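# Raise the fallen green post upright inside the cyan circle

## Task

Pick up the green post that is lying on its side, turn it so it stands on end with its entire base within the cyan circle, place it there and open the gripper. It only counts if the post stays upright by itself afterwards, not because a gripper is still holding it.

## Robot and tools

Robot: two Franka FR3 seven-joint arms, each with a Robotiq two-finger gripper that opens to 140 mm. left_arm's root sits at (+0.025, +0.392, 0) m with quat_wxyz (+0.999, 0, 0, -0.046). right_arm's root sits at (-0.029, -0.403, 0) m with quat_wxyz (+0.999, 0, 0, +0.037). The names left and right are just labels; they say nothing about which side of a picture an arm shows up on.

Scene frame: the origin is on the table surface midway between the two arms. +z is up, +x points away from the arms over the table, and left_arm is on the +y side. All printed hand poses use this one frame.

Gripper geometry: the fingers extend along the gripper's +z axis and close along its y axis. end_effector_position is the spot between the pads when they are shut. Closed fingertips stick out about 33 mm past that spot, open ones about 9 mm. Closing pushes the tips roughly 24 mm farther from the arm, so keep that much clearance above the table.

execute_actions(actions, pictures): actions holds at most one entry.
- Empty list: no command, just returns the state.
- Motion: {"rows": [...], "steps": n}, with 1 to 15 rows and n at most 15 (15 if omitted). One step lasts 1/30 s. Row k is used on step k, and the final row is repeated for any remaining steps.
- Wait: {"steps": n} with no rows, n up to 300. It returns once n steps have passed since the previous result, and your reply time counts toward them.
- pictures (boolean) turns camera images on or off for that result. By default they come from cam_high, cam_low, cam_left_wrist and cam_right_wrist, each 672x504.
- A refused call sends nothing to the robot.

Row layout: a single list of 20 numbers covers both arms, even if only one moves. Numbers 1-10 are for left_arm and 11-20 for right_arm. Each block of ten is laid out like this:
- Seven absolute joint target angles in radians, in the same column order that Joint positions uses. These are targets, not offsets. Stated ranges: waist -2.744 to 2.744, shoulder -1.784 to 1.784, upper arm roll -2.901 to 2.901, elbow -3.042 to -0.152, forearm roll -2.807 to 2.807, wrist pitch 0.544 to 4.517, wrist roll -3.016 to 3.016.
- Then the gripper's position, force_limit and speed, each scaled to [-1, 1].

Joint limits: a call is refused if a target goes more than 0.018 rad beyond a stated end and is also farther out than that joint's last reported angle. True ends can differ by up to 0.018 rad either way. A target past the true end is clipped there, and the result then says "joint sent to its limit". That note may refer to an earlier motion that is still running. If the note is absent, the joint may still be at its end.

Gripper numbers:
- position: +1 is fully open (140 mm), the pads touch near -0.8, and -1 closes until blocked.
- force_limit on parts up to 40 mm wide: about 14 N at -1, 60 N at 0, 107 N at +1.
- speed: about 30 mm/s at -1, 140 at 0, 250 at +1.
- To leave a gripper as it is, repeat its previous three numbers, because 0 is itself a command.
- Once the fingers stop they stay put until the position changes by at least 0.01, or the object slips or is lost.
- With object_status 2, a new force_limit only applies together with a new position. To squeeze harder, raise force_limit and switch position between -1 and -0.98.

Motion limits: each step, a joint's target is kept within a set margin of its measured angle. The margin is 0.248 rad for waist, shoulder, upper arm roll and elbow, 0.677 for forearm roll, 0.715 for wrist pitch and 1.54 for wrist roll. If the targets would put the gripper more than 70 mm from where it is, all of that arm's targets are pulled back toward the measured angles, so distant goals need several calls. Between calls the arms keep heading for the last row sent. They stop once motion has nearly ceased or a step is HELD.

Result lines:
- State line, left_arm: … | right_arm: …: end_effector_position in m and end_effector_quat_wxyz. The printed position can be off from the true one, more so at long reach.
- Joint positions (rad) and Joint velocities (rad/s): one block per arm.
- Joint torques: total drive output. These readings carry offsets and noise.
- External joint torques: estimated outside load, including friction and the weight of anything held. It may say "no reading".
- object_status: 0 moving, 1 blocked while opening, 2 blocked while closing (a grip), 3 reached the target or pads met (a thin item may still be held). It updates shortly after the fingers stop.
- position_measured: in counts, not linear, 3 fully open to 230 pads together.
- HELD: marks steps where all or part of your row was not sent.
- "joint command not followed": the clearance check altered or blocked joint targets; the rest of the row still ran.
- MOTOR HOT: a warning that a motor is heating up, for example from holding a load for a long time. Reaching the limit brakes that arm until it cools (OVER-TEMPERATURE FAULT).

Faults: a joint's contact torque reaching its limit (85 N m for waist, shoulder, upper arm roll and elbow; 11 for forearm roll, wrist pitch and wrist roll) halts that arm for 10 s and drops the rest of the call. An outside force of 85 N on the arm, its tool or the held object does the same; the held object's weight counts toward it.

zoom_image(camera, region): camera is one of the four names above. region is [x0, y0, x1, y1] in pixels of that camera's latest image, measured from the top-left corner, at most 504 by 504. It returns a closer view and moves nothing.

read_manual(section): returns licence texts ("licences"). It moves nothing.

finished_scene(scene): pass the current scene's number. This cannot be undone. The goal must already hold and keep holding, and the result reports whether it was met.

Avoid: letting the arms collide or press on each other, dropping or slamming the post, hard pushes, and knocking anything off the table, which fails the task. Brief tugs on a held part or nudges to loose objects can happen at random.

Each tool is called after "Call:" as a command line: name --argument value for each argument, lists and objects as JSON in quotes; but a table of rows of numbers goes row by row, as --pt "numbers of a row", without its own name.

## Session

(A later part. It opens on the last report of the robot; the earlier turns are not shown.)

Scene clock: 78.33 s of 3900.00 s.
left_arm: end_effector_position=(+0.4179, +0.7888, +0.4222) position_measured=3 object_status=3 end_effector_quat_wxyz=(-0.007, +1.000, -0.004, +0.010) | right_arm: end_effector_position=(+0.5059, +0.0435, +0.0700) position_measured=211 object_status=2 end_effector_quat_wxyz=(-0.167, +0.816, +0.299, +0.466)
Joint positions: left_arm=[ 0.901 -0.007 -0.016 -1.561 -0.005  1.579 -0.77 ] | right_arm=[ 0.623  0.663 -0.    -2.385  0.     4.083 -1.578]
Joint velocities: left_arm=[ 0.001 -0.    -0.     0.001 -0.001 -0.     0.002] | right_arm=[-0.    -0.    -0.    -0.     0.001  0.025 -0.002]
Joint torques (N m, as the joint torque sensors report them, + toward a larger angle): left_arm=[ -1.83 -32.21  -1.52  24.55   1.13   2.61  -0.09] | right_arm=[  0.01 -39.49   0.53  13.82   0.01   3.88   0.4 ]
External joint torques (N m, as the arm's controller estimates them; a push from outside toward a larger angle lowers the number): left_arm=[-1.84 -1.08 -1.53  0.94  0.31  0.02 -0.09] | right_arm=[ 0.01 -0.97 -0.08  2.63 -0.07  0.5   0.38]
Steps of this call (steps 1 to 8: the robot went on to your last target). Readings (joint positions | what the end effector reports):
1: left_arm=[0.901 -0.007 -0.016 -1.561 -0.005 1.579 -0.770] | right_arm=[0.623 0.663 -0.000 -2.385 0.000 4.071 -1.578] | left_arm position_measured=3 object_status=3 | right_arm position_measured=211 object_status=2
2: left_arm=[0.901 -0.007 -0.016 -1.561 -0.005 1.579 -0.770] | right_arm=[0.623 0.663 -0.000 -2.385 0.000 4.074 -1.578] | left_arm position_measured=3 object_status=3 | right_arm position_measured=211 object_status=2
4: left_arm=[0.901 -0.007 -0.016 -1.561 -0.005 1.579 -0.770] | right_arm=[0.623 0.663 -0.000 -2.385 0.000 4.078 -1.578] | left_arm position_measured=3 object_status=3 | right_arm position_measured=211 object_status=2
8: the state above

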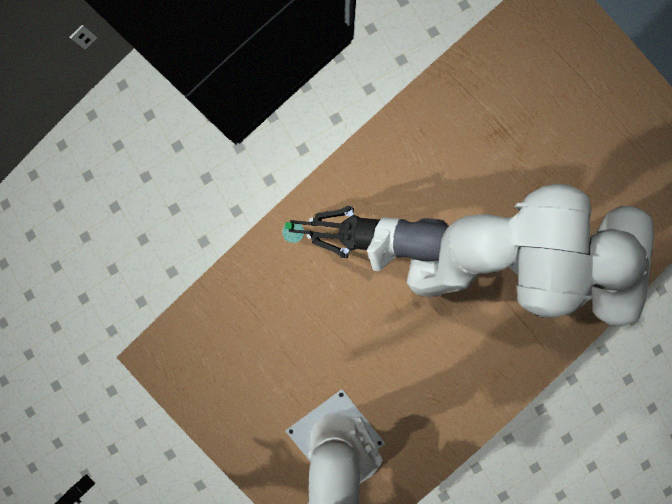

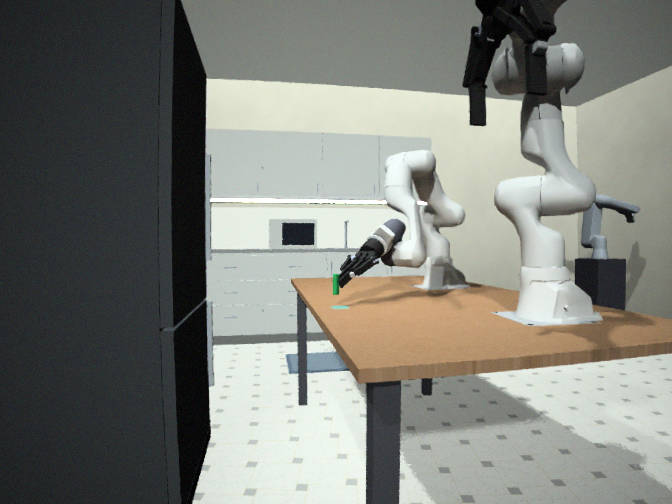

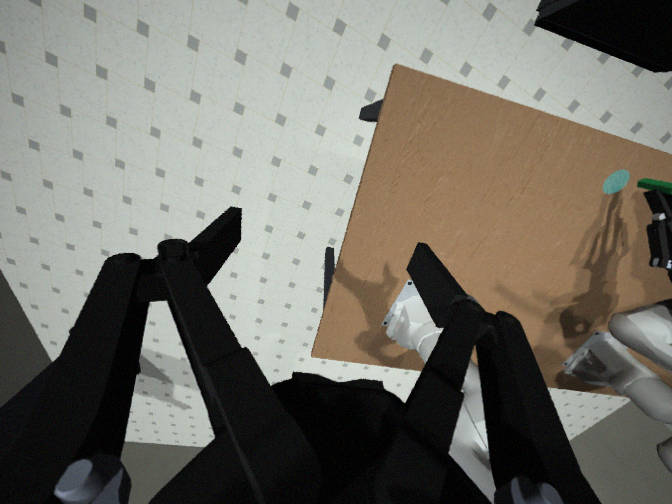

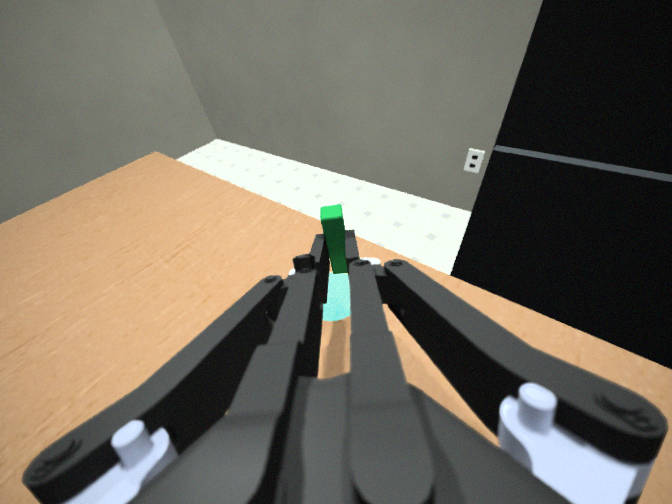

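Call:
execute_actions --actions '[{"rows":[[0.9,-0.007,-0.017,-1.561,-0.005,1.579,-0.77,1,0,0,0.644,0.69,0,-2.378,0,4.11,-1.571,-1,0,-0.3],[0.9,-0.007,-0.017,-1.561,-0.005,1.579,-0.77,1,0,0,0.644,0.69,0,-2.378,0,4.11,-1.571,-1,0,-0.3],[0.9,-0.007,-0.017,-1.561,-0.005,1.579,-0.77,1,0,0,0.644,0.72,0,-2.366,0,4.13,-1.571,-1,0,-0.3],[0.9,-0.007,-0.017,-1.561,-0.005,1.579,-0.77,1,0,0,0.644,0.72,0,-2.366,0,4.13,-1.571,-1,0,-0.3],[0.9,-0.007,-0.017,-1.561,-0.005,1.579,-0.77,1,0,0,0.644,0.748,0,-2.354,0,4.149,-1.571,-1,0,-0.3]],"steps":15}]'

Call:
zoom_image --camera "cam_low" --region '[290,240,390,320]'

Call:
zoom_image --camera "cam_high" --region '[260,195,360,270]'

Scene clock: 97.57 s of 3900.00 s.
left_arm: end_effector_position=(+0.4179, +0.7888, +0.4222) position_measured=3 object_status=3 end_effector_quat_wxyz=(-0.007, +1.000, -0.004, +0.010) | right_arm: end_effector_position=(+0.4936, +0.0499, +0.0420) position_measured=211 object_status=2 end_effector_quat_wxyz=(-0.171, +0.813, +0.307, +0.465)
Joint positions: left_arm=[ 0.901 -0.007 -0.016 -1.561 -0.005  1.579 -0.77 ] | right_arm=[ 0.642  0.747 -0.001 -2.357  0.     4.141 -1.578]
Joint velocities: left_arm=[ 0.     0.     0.    -0.001 -0.     0.001  0.001] | right_arm=[-0.     0.     0.     0.009  0.     0.033  0.   ]
Joint torques (N m, as the joint torque sensors report them, + toward a larger angle): left_arm=[ -0.82 -31.45  -0.89  25.13   1.     2.54  -0.12] | right_arm=[  0.45 -38.14   1.01  12.75  -0.08   3.82   0.39]
External joint torques (N m, as the arm's controller estimates them; a push from outside toward a larger angle lowers the number): left_arm=[-0.78 -0.43 -0.85  1.57  0.19 -0.04 -0.12] | right_arm=[ 0.42  0.85  0.33  2.79 -0.11  0.46  0.37]
Steps of this call (steps 1 to 30: the robot went on to your last target; steps 31 to 90: nothing new was sent; then 15.73 s passed at rest; steps 91 to 105: all 15 steps of this action). Readings (joint positions | what the end effector reports):
91: left_arm=[0.901 -0.007 -0.016 -1.561 -0.005 1.579 -0.770] | right_arm=[0.625 0.666 -0.001 -2.383 0.000 4.091 -1.578] | left_arm position_measured=3 object_status=3 | right_arm position_measured=211 object_status=2
92: left_arm=[0.901 -0.007 -0.016 -1.561 -0.005 1.579 -0.770] | right_arm=[0.629 0.671 -0.001 -2.381 0.000 4.095 -1.578] | left_arm position_measured=3 object_status=3 | right_arm position_measured=211 object_status=2
94: left_arm=[0.901 -0.007 -0.016 -1.561 -0.005 1.579 -0.770] | right_arm=[0.637 0.692 -0.001 -2.373 0.000 4.106 -1.578] | left_arm position_measured=3 object_status=3 | right_arm position_measured=211 object_status=2
98: left_arm=[0.901 -0.007 -0.016 -1.561 -0.005 1.579 -0.770] | right_arm=[0.642 0.738 -0.001 -2.361 0.000 4.127 -1.578] | left_arm position_measured=3 object_status=3 | right_arm position_measured=211 object_status=2
105: the state above

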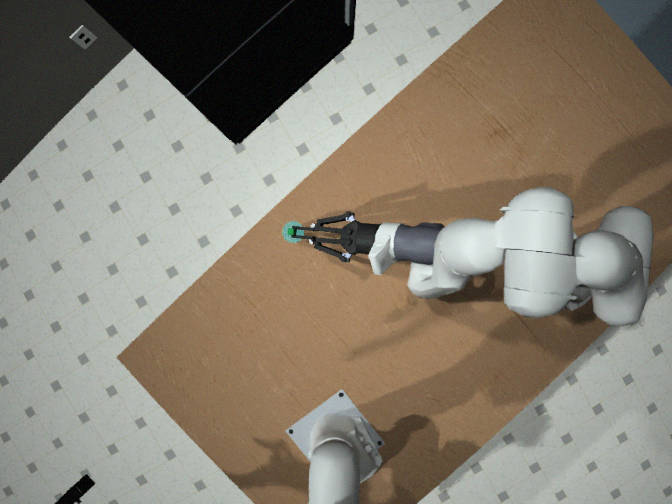

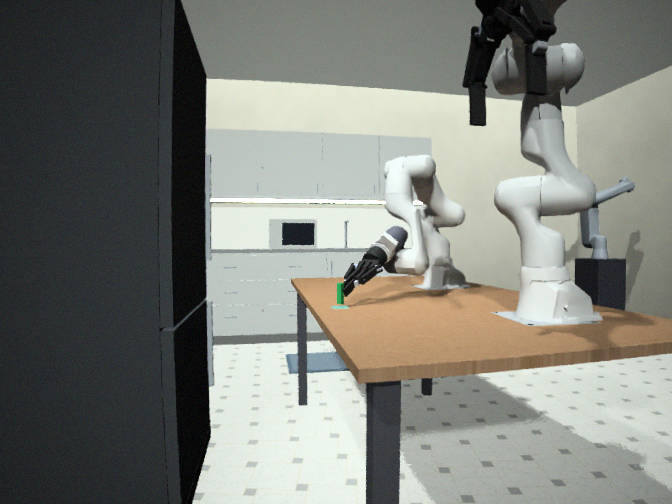

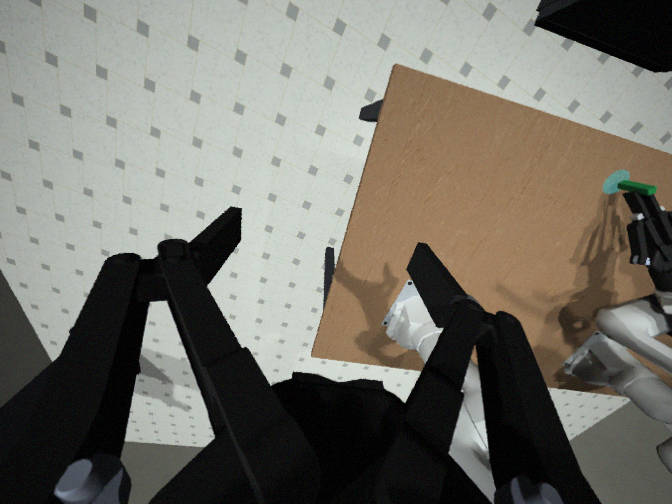

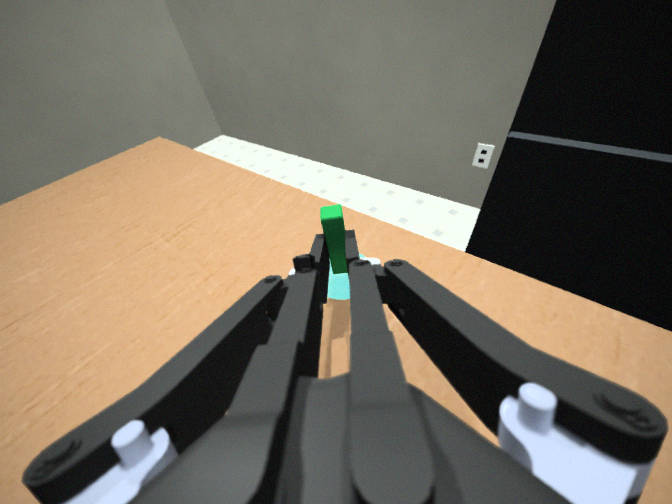

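Region (290, 240, 390, 320) of cam_low's 672x504 image, scaled by 5.040, with more detail than that image has; it fills the top 403 rows of this view, and the rest is white.

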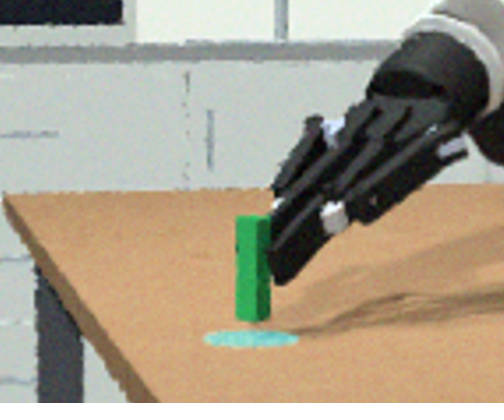

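Region (260, 195, 360, 270) of cam_high's 672x504 image, scaled by 5.040, with more detail than that image has; it fills the top 378 rows of this view, and the rest is white.

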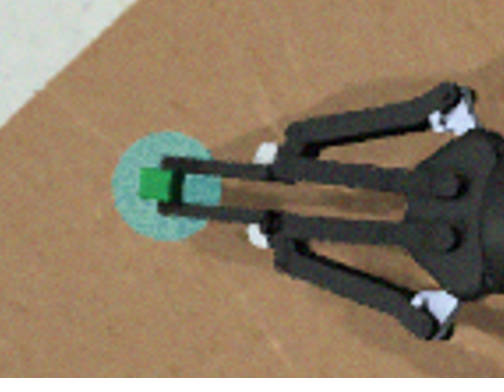

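Call:
execute_actions --actions '[{"rows":[[0.9,-0.007,-0.017,-1.561,-0.005,1.579,-0.77,1,0,0,0.644,0.763,0,-2.349,0,4.159,-1.571,-1,0,-0.3],[0.9,-0.007,-0.017,-1.561,-0.005,1.579,-0.77,1,0,0,0.644,0.763,0,-2.349,0,4.159,-1.571,-1,0,-0.3],[0.9,-0.007,-0.017,-1.561,-0.005,1.579,-0.77,1,0,0,0.644,0.777,0,-2.344,0,4.168,-1.571,-1,0,-0.3]],"steps":15}]'

Call:
zoom_image --camera "cam_low" --region '[290,240,390,320]'

Scene clock: 109.13 s of 3900.00 s.
left_arm: end_effector_position=(+0.4179, +0.7888, +0.4222) position_measured=3 object_status=3 end_effector_quat_wxyz=(-0.007, +1.000, -0.004, +0.010) | right_arm: end_effector_position=(+0.4925, +0.0490, +0.0343) position_measured=211 object_status=2 end_effector_quat_wxyz=(-0.172, +0.811, +0.306, +0.467)
Joint positions: left_arm=[ 0.901 -0.007 -0.016 -1.561 -0.005  1.579 -0.77 ] | right_arm=[ 0.642  0.775 -0.001 -2.346  0.     4.164 -1.578]
Joint velocities: left_arm=[-0.     0.    -0.001 -0.     0.     0.001  0.002] | right_arm=[-0.     0.    -0.001  0.002  0.     0.007  0.   ]
Joint torques (N m, as the joint torque sensors report them, + toward a larger angle): left_arm=[ -0.59 -31.8   -0.98  24.5    1.17   2.61  -0.16] | right_arm=[  0.36 -38.02   1.32  11.99  -0.12   3.84   0.37]
External joint torques (N m, as the arm's controller estimates them; a push from outside toward a larger angle lowers the number): left_arm=[-0.54 -0.8  -0.93  0.97  0.35  0.03 -0.16] | right_arm=[ 0.37  1.27  0.66  2.33 -0.14  0.47  0.35]
Steps of this call (steps 1 to 15: the robot went on to your last target; steps 16 to 90: nothing new was sent; then 8.07 s passed at rest; steps 91 to 105: all 15 steps of this action). Readings (joint positions | what the end effector reports):
91: left_arm=[0.901 -0.007 -0.016 -1.561 -0.005 1.579 -0.770] | right_arm=[0.642 0.749 -0.001 -2.355 0.000 4.148 -1.578] | left_arm position_measured=3 object_status=3 | right_arm position_measured=211 object_status=2
92: left_arm=[0.901 -0.007 -0.016 -1.561 -0.005 1.579 -0.770] | right_arm=[0.642 0.752 -0.001 -2.353 0.000 4.150 -1.578] | left_arm position_measured=3 object_status=3 | right_arm position_measured=211 object_status=2
94: left_arm=[0.901 -0.007 -0.016 -1.561 -0.005 1.579 -0.770] | right_arm=[0.642 0.762 -0.001 -2.349 0.000 4.155 -1.578] | left_arm position_measured=3 object_status=3 | right_arm position_measured=211 object_status=2
98: left_arm=[0.901 -0.007 -0.016 -1.561 -0.005 1.579 -0.770] | right_arm=[0.642 0.774 -0.001 -2.348 0.000 4.160 -1.578] | left_arm position_measured=3 object_status=3 | right_arm position_measured=211 object_status=2
105: the state above

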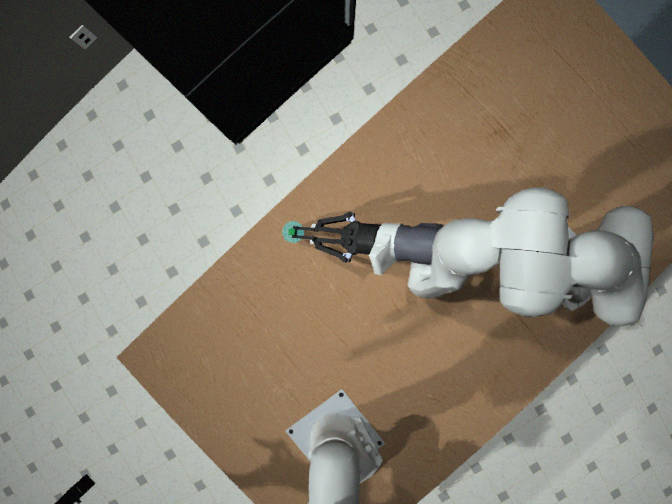

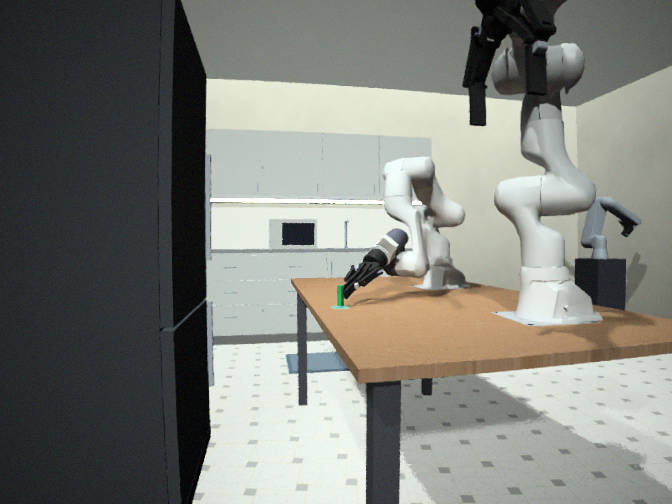

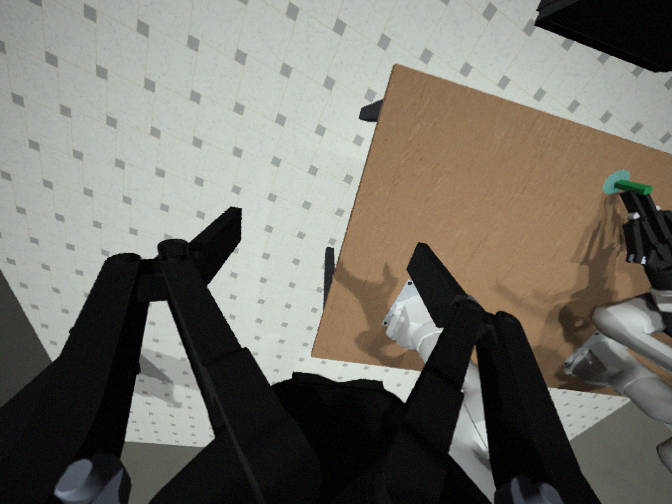

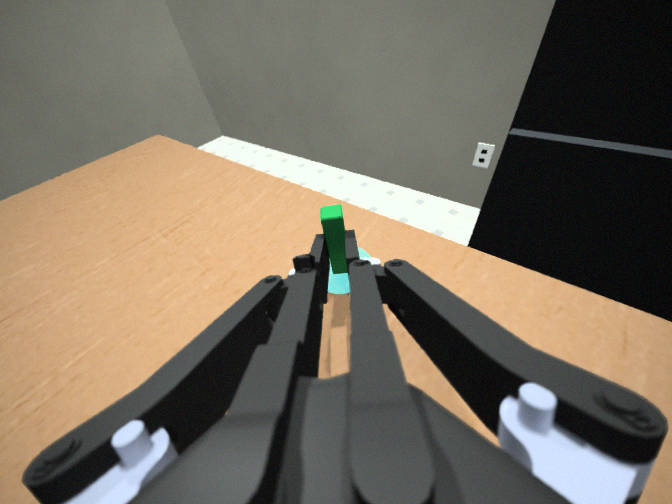

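Region (290, 240, 390, 320) of cam_low's 672x504 image, scaled by 5.040, with more detail than that image has; it fills the top 403 rows of this view, and the rest is white.

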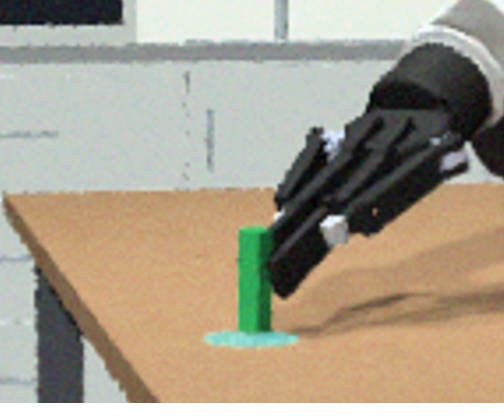

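Call:
execute_actions --actions '[{"rows":[[0.9,-0.007,-0.017,-1.561,-0.005,1.579,-0.77,1,0,0,0.644,0.784,0,-2.342,0,4.172,-1.571,-1,0,-0.3],[0.9,-0.007,-0.017,-1.561,-0.005,1.579,-0.77,1,0,0,0.644,0.784,0,-2.342,0,4.172,-1.571,-1,0,-0.3],[0.9,-0.007,-0.017,-1.561,-0.005,1.579,-0.77,1,0,0,0.644,0.784,0,-2.342,0,4.172,-1.571,-1,0,-0.3],[0.9,-0.007,-0.017,-1.561,-0.005,1.579,-0.77,1,0,0,0.644,0.784,0,-2.342,0,4.172,-1.571,-1,0,-0.3],[0.9,-0.007,-0.017,-1.561,-0.005,1.579,-0.77,1,0,0,0.644,0.784,0,-2.342,0,4.172,-1.571,-1,0,-0.3],[0.9,-0.007,-0.017,-1.561,-0.005,1.579,-0.77,1,0,0,0.644,0.784,0,-2.342,0,4.172,-1.571,-0.2,0,-0.5]],"steps":15}]' --pictures false

Call:
execute_actions --actions '[{"steps":12}]' --pictures false

Call:
execute_actions --actions '[{"rows":[[0.9,-0.007,-0.017,-1.561,-0.005,1.579,-0.77,1,0,0,0.644,0.58,0,-2.55,0,4.17,-1.571,-0.2,0,-0.5]],"steps":15}]'

Scene clock: 124.57 s of 3900.00 s.
left_arm: end_effector_position=(+0.4179, +0.7888, +0.4222) position_measured=3 object_status=3 end_effector_quat_wxyz=(-0.007, +1.000, -0.004, +0.010) | right_arm: end_effector_position=(+0.4922, +0.0487, +0.0325) position_measured=170 object_status=0 end_effector_quat_wxyz=(-0.172, +0.811, +0.306, +0.468)
Joint positions: left_arm=[ 0.901 -0.007 -0.016 -1.561 -0.005  1.579 -0.77 ] | right_arm=[ 0.642  0.781 -0.001 -2.344  0.     4.17  -1.578]
Joint velocities: left_arm=[-0. -0. -0. -0. -0. -0.  0.] | right_arm=[-0.    -0.    -0.     0.002 -0.001  0.003 -0.   ]
Joint torques (N m, as the joint torque sensors report them, + toward a larger angle): left_arm=[ -0.78 -32.1   -1.33  24.64   1.07   2.49  -0.14] | right_arm=[  0.12 -37.67   1.19  12.43  -0.12   3.76   0.41]
External joint torques (N m, as the arm's controller estimates them; a push from outside toward a larger angle lowers the number): left_arm=[-0.66 -0.97 -1.21  1.05  0.26 -0.09 -0.14] | right_arm=[ 0.17  1.76  0.54  2.8  -0.15  0.38  0.38]
Steps of this call (steps 1 to 15: the robot went on to your last target; steps 16 to 90: nothing new was sent; then 11.93 s passed at rest; steps 91 to 105: all 15 steps of this action). Readings (joint positions | what the end effector reports):
91: left_arm=[0.901 -0.007 -0.016 -1.561 -0.005 1.579 -0.770] | right_arm=[0.642 0.776 -0.001 -2.345 0.000 4.166 -1.578] | left_arm position_measured=3 object_status=3 | right_arm position_measured=211 object_status=2
92: left_arm=[0.901 -0.007 -0.016 -1.561 -0.005 1.579 -0.770] | right_arm=[0.642 0.777 -0.001 -2.345 0.000 4.167 -1.578] | left_arm position_measured=3 object_status=3 | right_arm position_measured=211 object_status=2
94: left_arm=[0.901 -0.007 -0.016 -1.561 -0.005 1.579 -0.770] | right_arm=[0.642 0.780 -0.001 -2.345 0.000 4.168 -1.578] | left_arm position_measured=3 object_status=3 | right_arm position_measured=211 object_status=2
98: left_arm=[0.901 -0.007 -0.016 -1.561 -0.005 1.579 -0.770] | right_arm=[0.642 0.781 -0.001 -2.344 0.000 4.169 -1.578] | left_arm position_measured=3 object_status=3 | right_arm position_measured=203 object_status=0
105: the state above

Scene clock: 124.97 s of 3900.00 s.
left_arm: end_effector_position=(+0.4179, +0.7888, +0.4222) position_measured=3 object_status=3 end_effector_quat_wxyz=(-0.007, +1.000, -0.004, +0.010) | right_arm: end_effector_position=(+0.4922, +0.0488, +0.0326) position_measured=154 object_status=3 end_effector_quat_wxyz=(-0.172, +0.811, +0.306, +0.468)
Joint positions: left_arm=[ 0.901 -0.007 -0.016 -1.561 -0.005  1.579 -0.77 ] | right_arm=[ 0.642  0.781 -0.001 -2.344  0.     4.17  -1.578]
Joint velocities: left_arm=[ 0.003  0.001 -0.001 -0.001  0.001 -0.     0.001] | right_arm=[-0.     0.002 -0.001  0.    -0.    -0.    -0.001]
Joint torques (N m, as the joint torque sensors report them, + toward a larger angle): left_arm=[ -1.18 -31.97  -1.58  24.53   1.22   2.48  -0.05] | right_arm=[  0.61 -37.55   1.3   12.42  -0.11   3.76   0.41]
External joint torques (N m, as the arm's controller estimates them; a push from outside toward a larger angle lowers the number): left_arm=[-1.16 -0.98 -1.56  1.    0.4  -0.09 -0.05] | right_arm=[ 0.72  1.78  0.71  2.84 -0.14  0.39  0.39]
Steps of this call (steps 1 to 12: the robot went on to your last target). Readings (joint positions | what the end effector reports):
1: left_arm=[0.901 -0.007 -0.016 -1.561 -0.005 1.579 -0.770] | right_arm=[0.642 0.781 -0.001 -2.344 0.000 4.170 -1.578] | left_arm position_measured=3 object_status=3 | right_arm position_measured=166 object_status=0
2: left_arm=[0.901 -0.007 -0.016 -1.561 -0.005 1.579 -0.770] | right_arm=[0.642 0.781 -0.001 -2.344 0.000 4.170 -1.578] | left_arm position_measured=3 object_status=3 | right_arm position_measured=161 object_status=0
4: left_arm=[0.901 -0.007 -0.016 -1.561 -0.005 1.579 -0.770] | right_arm=[0.642 0.781 -0.001 -2.344 0.000 4.170 -1.578] | left_arm position_measured=3 object_status=3 | right_arm position_measured=154 object_status=0
8: left_arm=[0.901 -0.007 -0.016 -1.561 -0.005 1.579 -0.770] | right_arm=[0.642 0.781 -0.001 -2.344 0.000 4.170 -1.578] | left_arm position_measured=3 object_status=3 | right_arm position_measured=154 object_status=0
12: the state above

Scene clock: 125.47 s of 3900.00 s.
left_arm: end_effector_position=(+0.4179, +0.7888, +0.4222) position_measured=3 object_status=3 end_effector_quat_wxyz=(-0.007, +1.000, -0.004, +0.010) | right_arm: end_effector_position=(+0.4619, +0.0223, +0.0837) position_measured=154 object_status=3 end_effector_quat_wxyz=(-0.172, +0.812, +0.306, +0.467)
Joint positions: left_arm=[ 0.901 -0.007 -0.016 -1.561 -0.005  1.579 -0.77 ] | right_arm=[ 0.642  0.582 -0.001 -2.547  0.001  4.171 -1.578]
Joint velocities: left_arm=[-0.    -0.     0.    -0.    -0.001 -0.001  0.001] | right_arm=[-0.     0.001 -0.    -0.005  0.001  0.     0.001]
Joint torques (N m, as the joint torque sensors report them, + toward a larger angle): left_arm=[ -1.2  -31.73  -1.32  24.04   1.17   2.56  -0.07] | right_arm=[  0.22 -35.38   1.12   9.08  -0.25   3.38   0.4 ]
External joint torques (N m, as the arm's controller estimates them; a push from outside toward a larger angle lowers the number): left_arm=[-1.26 -0.49 -1.37  0.38  0.35 -0.03 -0.07] | right_arm=[ 0.18 -0.34  0.56 -0.53 -0.26  0.    0.37]
Steps of this call (steps 1 to 15: all 15 steps of this action). Readings (joint positions | what the end effector reports):
1: left_arm=[0.901 -0.007 -0.016 -1.561 -0.005 1.579 -0.770] | right_arm=[0.642 0.753 -0.001 -2.389 0.001 4.166 -1.578] | left_arm position_measured=3 object_status=3 | right_arm position_measured=154 object_status=3
2: left_arm=[0.901 -0.007 -0.016 -1.561 -0.005 1.579 -0.770] | right_arm=[0.642 0.704 -0.001 -2.450 0.001 4.165 -1.578] | left_arm position_measured=3 object_status=3 | right_arm position_measured=154 object_status=3
4: left_arm=[0.901 -0.007 -0.016 -1.561 -0.005 1.579 -0.770] | right_arm=[0.642 0.630 -0.001 -2.507 0.001 4.168 -1.578] | left_arm position_measured=3 object_status=3 | right_arm position_measured=154 object_status=3
8: left_arm=[0.901 -0.007 -0.016 -1.561 -0.005 1.579 -0.770] | right_arm=[0.642 0.583 -0.001 -2.538 0.001 4.171 -1.578] | left_arm position_measured=3 object_status=3 | right_arm position_measured=154 object_status=3
15: the state above

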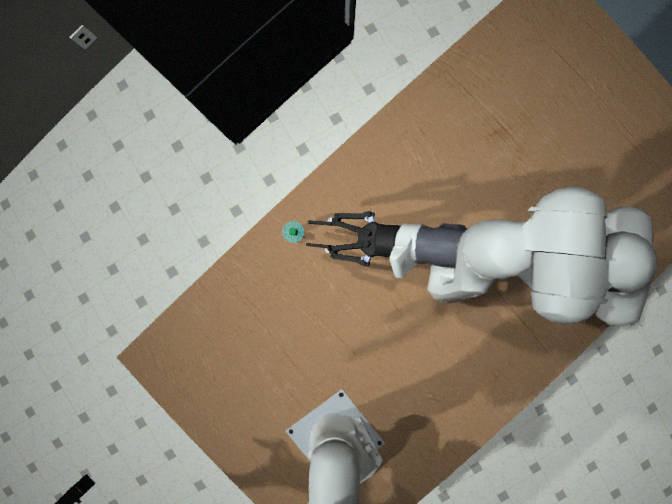

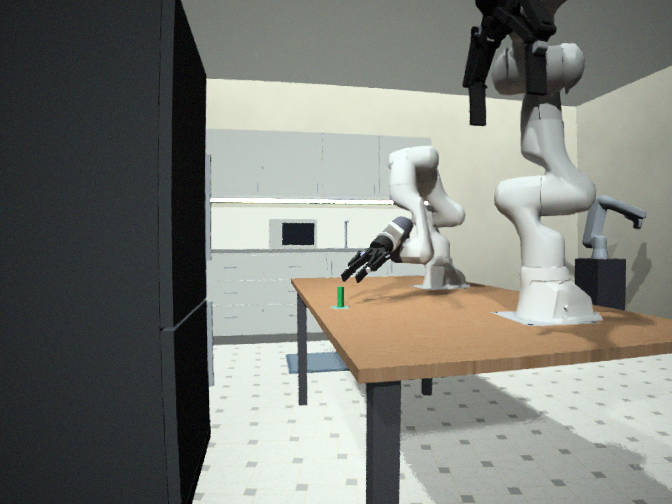

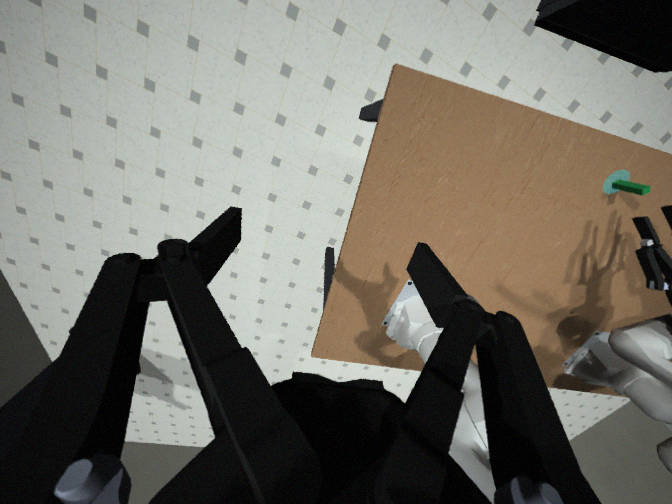

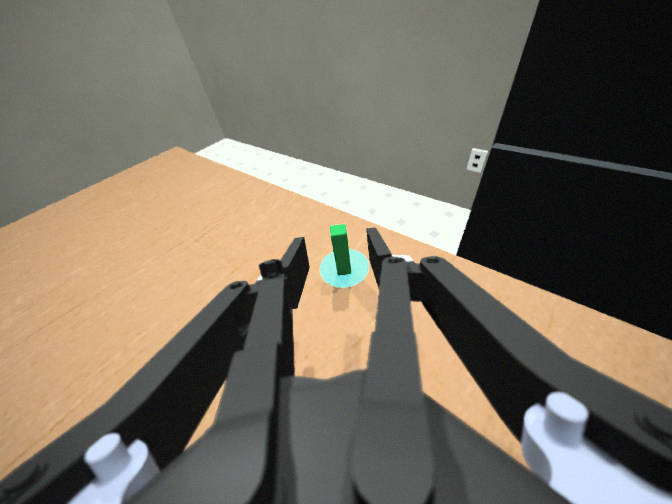

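Call:
finished_scene --scene 2

The scene is finished: the task was done.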